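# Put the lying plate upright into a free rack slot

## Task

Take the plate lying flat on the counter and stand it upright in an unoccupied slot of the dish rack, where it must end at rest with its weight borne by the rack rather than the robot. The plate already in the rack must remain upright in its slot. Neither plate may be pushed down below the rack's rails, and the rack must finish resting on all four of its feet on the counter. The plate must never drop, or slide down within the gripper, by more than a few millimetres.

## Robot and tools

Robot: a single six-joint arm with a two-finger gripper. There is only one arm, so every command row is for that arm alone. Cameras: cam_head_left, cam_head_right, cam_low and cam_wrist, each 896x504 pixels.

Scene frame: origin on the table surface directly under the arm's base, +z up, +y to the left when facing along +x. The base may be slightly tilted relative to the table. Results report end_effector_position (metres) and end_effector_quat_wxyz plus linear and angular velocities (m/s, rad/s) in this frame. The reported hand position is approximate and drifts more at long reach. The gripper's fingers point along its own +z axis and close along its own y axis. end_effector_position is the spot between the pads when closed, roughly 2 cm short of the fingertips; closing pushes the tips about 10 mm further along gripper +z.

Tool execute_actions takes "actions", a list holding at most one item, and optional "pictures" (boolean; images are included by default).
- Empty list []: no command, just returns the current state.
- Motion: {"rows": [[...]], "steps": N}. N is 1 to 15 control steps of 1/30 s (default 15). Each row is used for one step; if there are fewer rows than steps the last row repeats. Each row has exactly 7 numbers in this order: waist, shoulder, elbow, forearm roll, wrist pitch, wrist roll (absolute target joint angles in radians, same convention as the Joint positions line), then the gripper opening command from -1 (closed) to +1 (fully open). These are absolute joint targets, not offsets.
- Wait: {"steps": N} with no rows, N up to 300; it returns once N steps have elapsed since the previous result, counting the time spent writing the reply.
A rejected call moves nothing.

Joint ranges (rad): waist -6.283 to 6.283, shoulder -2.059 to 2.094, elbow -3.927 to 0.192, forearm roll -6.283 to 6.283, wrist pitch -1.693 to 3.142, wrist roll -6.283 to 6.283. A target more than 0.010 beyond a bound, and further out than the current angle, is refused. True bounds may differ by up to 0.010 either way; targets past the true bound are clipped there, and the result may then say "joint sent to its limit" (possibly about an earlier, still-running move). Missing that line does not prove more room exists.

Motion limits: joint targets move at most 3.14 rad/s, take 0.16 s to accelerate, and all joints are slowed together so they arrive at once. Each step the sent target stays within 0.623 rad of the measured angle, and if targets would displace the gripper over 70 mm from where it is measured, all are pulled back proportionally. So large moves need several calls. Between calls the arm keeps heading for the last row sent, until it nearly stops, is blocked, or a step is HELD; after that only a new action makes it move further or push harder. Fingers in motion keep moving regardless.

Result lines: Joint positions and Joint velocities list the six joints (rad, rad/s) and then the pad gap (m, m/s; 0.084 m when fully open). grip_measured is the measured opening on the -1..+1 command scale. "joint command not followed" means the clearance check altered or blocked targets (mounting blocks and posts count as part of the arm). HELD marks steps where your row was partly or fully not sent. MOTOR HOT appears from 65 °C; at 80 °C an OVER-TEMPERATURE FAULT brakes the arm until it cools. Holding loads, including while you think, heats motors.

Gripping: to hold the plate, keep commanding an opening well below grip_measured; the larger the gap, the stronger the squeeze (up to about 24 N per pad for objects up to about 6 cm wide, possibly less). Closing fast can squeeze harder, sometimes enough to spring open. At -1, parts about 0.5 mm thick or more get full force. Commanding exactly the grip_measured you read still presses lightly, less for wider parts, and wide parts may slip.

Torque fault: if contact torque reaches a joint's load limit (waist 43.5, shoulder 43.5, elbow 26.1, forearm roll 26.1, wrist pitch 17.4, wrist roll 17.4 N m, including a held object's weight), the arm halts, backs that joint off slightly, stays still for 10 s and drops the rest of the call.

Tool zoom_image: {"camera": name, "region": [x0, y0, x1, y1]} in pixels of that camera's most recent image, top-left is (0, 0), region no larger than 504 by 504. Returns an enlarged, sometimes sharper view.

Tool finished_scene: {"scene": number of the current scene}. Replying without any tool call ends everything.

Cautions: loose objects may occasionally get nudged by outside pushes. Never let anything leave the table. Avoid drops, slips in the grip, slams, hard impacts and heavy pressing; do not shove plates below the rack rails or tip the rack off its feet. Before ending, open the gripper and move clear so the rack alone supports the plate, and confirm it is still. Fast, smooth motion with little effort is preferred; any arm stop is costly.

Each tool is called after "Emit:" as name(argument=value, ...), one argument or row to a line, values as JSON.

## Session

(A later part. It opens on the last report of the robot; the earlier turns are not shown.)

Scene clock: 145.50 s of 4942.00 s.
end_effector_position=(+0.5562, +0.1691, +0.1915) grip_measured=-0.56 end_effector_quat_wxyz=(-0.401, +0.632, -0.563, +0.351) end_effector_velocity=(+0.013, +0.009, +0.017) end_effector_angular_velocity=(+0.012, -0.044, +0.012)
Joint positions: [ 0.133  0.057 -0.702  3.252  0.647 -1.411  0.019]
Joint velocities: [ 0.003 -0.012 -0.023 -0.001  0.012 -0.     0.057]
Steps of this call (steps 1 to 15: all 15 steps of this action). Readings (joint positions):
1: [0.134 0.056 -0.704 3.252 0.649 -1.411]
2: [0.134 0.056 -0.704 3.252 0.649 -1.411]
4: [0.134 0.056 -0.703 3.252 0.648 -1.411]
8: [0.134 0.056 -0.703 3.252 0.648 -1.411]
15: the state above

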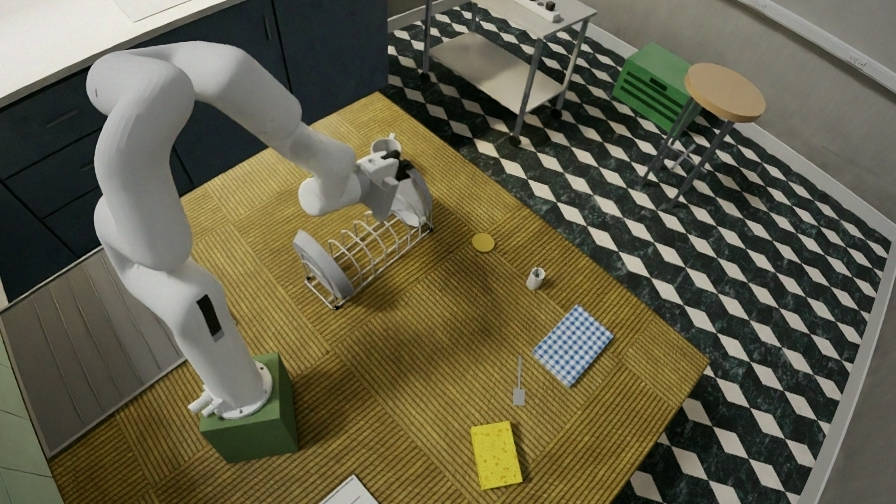

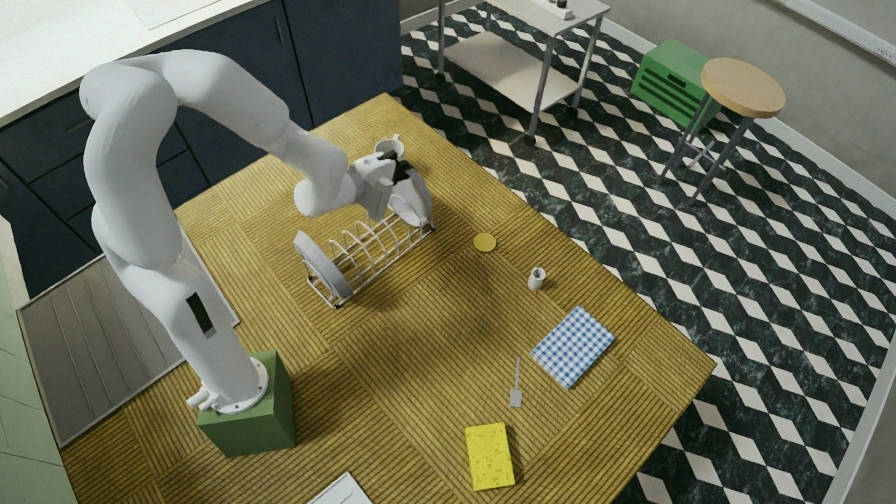

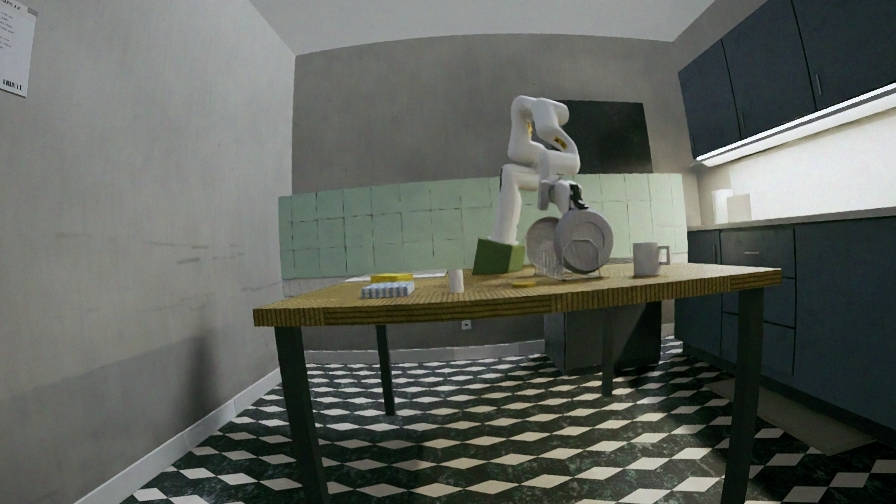

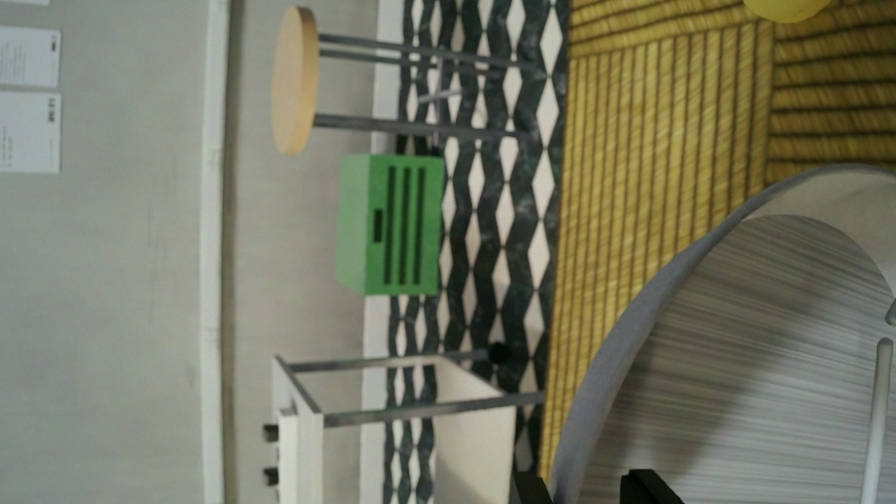

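Emit:
execute_actions(
  actions=[
    {"rows":[[0.134,0.05,-0.706,3.252,0.644,-1.411,-0.4],[0.134,0.046,-0.705,3.252,0.641,-1.411,-0.3],[0.134,0.04,-0.701,3.252,0.639,-1.411,-0.25],[0.134,0.03,-0.692,3.252,0.638,-1.411,-0.25],[0.134,0.015,-0.678,3.252,0.637,-1.411,-0.25],[0.134,0,-0.664,3.252,0.636,-1.411,-0.25],[0.134,-0.02,-0.645,3.252,0.635,-1.411,-0.25],[0.134,-0.04,-0.627,3.252,0.633,-1.411,-0.25],[0.134,-0.06,-0.609,3.252,0.631,-1.411,-0.25],[0.134,-0.08,-0.59,3.252,0.63,-1.411,-0.25],[0.134,-0.1,-0.572,3.252,0.628,-1.411,-0.25],[0.134,-0.12,-0.554,3.252,0.626,-1.411,-0.25],[0.134,-0.136,-0.539,3.252,0.625,-1.411,-0.25]]},
  ],
  pictures=false,
)

Emit:
execute_actions(
  actions=[
    {"rows":[[0.134,-0.28,-0.56,3.252,0.46,-1.411,-0.25]]},
  ],
  pictures=false,
)

Emit:
execute_actions(
  actions=[
    {"steps":30},
  ],
)

Emit:
zoom_image(
  camera="cam_low",
  region=[520,190,620,290],
)

Scene clock: 150.40 s of 4942.00 s.
end_effector_position=(+0.5166, +0.1633, +0.2166) grip_measured=-0.27 end_effector_quat_wxyz=(-0.404, +0.631, -0.561, +0.351) end_effector_velocity=(-0.097, -0.021, +0.031) end_effector_angular_velocity=(+0.002, +0.008, +0.002)
Joint positions: [ 0.134 -0.123 -0.551  3.252  0.626 -1.411  0.032]
Joint velocities: [ 0.002 -0.376  0.348 -0.    -0.035  0.001  0.   ]
Steps of this call (steps 1 to 15: the robot went on to your last target; steps 16 to 100: nothing new was sent; then 1.07 s passed at rest; steps 101 to 115: all 15 steps of this action). Readings (joint positions):
101: [0.134 0.054 -0.706 3.252 0.650 -1.411]
102: [0.134 0.053 -0.706 3.252 0.648 -1.411]
104: [0.134 0.047 -0.704 3.252 0.642 -1.411]
108: [0.134 0.006 -0.670 3.252 0.637 -1.411]
115: the state above

Scene clock: 150.90 s of 4942.00 s.
end_effector_position=(+0.5089, +0.1750, +0.2629) grip_measured=-0.27 end_effector_quat_wxyz=(-0.408, +0.632, -0.562, +0.343) end_effector_velocity=(+0.007, +0.005, +0.012) end_effector_angular_velocity=(+0.008, -0.025, +0.005)
Joint positions: [ 0.134 -0.279 -0.559  3.252  0.46  -1.411  0.032]
Joint velocities: [ 0.    -0.007 -0.017  0.001  0.002  0.    -0.   ]
Steps of this call (steps 1 to 15: all 15 steps of this action). Readings (joint positions):
1: [0.134 -0.132 -0.543 3.252 0.625 -1.411]
2: [0.134 -0.140 -0.540 3.252 0.617 -1.411]
4: [0.134 -0.190 -0.545 3.252 0.555 -1.411]
8: [0.134 -0.283 -0.568 3.252 0.466 -1.411]
15: the state above

Scene clock: 151.90 s of 4942.00 s.
end_effector_position=(+0.5094, +0.1754, +0.2641) grip_measured=-0.27 end_effector_quat_wxyz=(-0.409, +0.632, -0.562, +0.343) end_effector_velocity=(+0.000, +0.000, +0.000) end_effector_angular_velocity=(-0.000, -0.001, +0.001)
Joint positions: [ 0.134 -0.28  -0.56   3.252  0.46  -1.411  0.032]
Joint velocities: [-0.    -0.    -0.    -0.001  0.     0.    -0.   ]
Steps of this call (steps 1 to 15: the robot went on to your last target; steps 16 to 30: nothing new was sent). Readings (joint positions):
1: [0.134 -0.279 -0.559 3.252 0.460 -1.411]
2: [0.134 -0.279 -0.560 3.252 0.460 -1.411]
4: [0.134 -0.279 -0.560 3.252 0.460 -1.411]
8: [0.134 -0.280 -0.560 3.252 0.460 -1.411]
30: the state above
The arm was judged still, so your last target was given up. Only a new action makes it travel on or press farther. Fingers that are still opening or closing keep moving.

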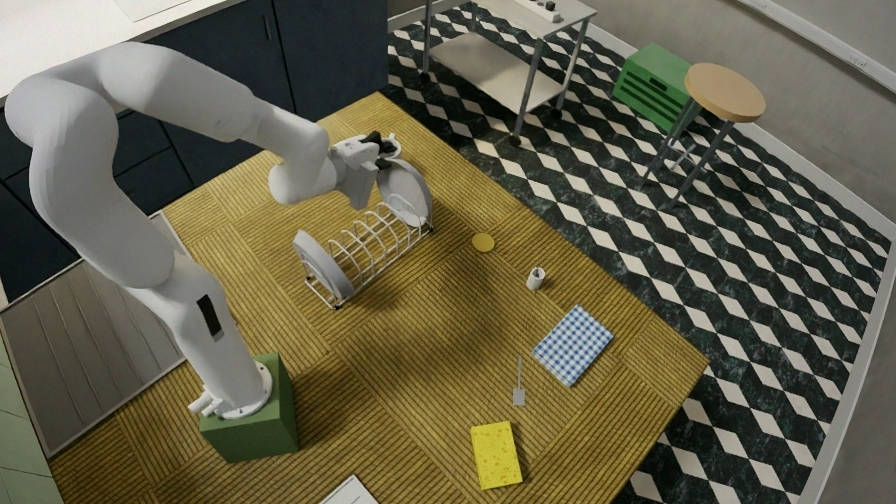

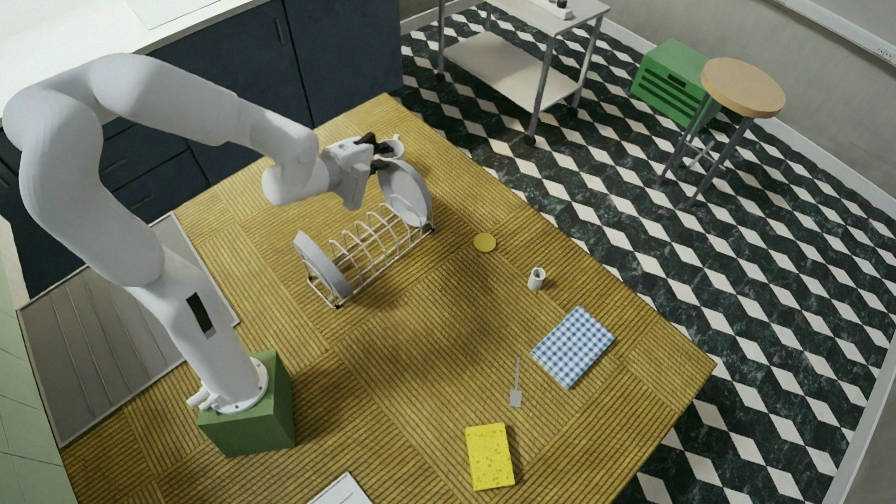

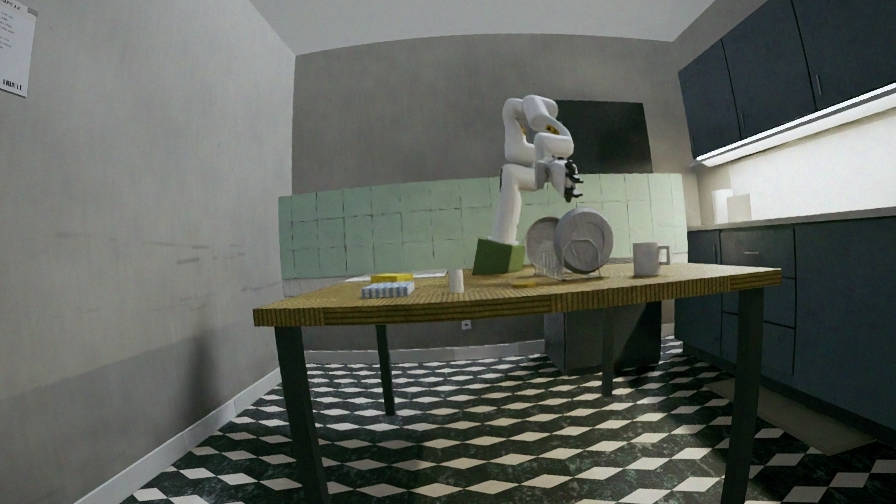

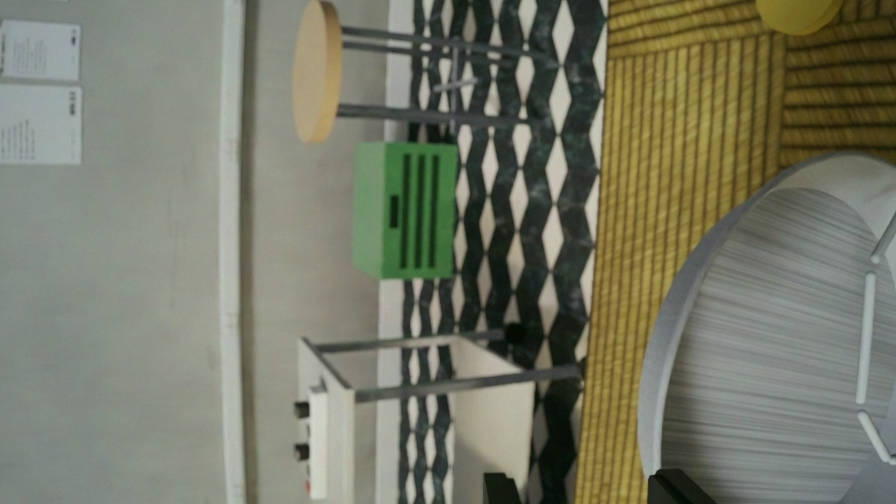

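Region (520, 190, 620, 290) of cam_low's 896x504 image, scaled by 5.040, with more detail than that image has.

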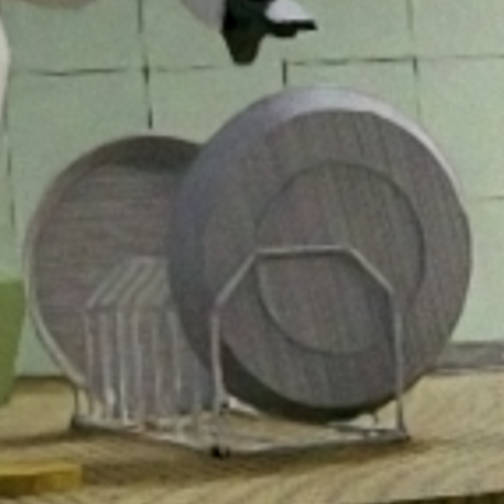

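Emit:
finished_scene(
  scene=1,
)

The scene is finished: the task was done.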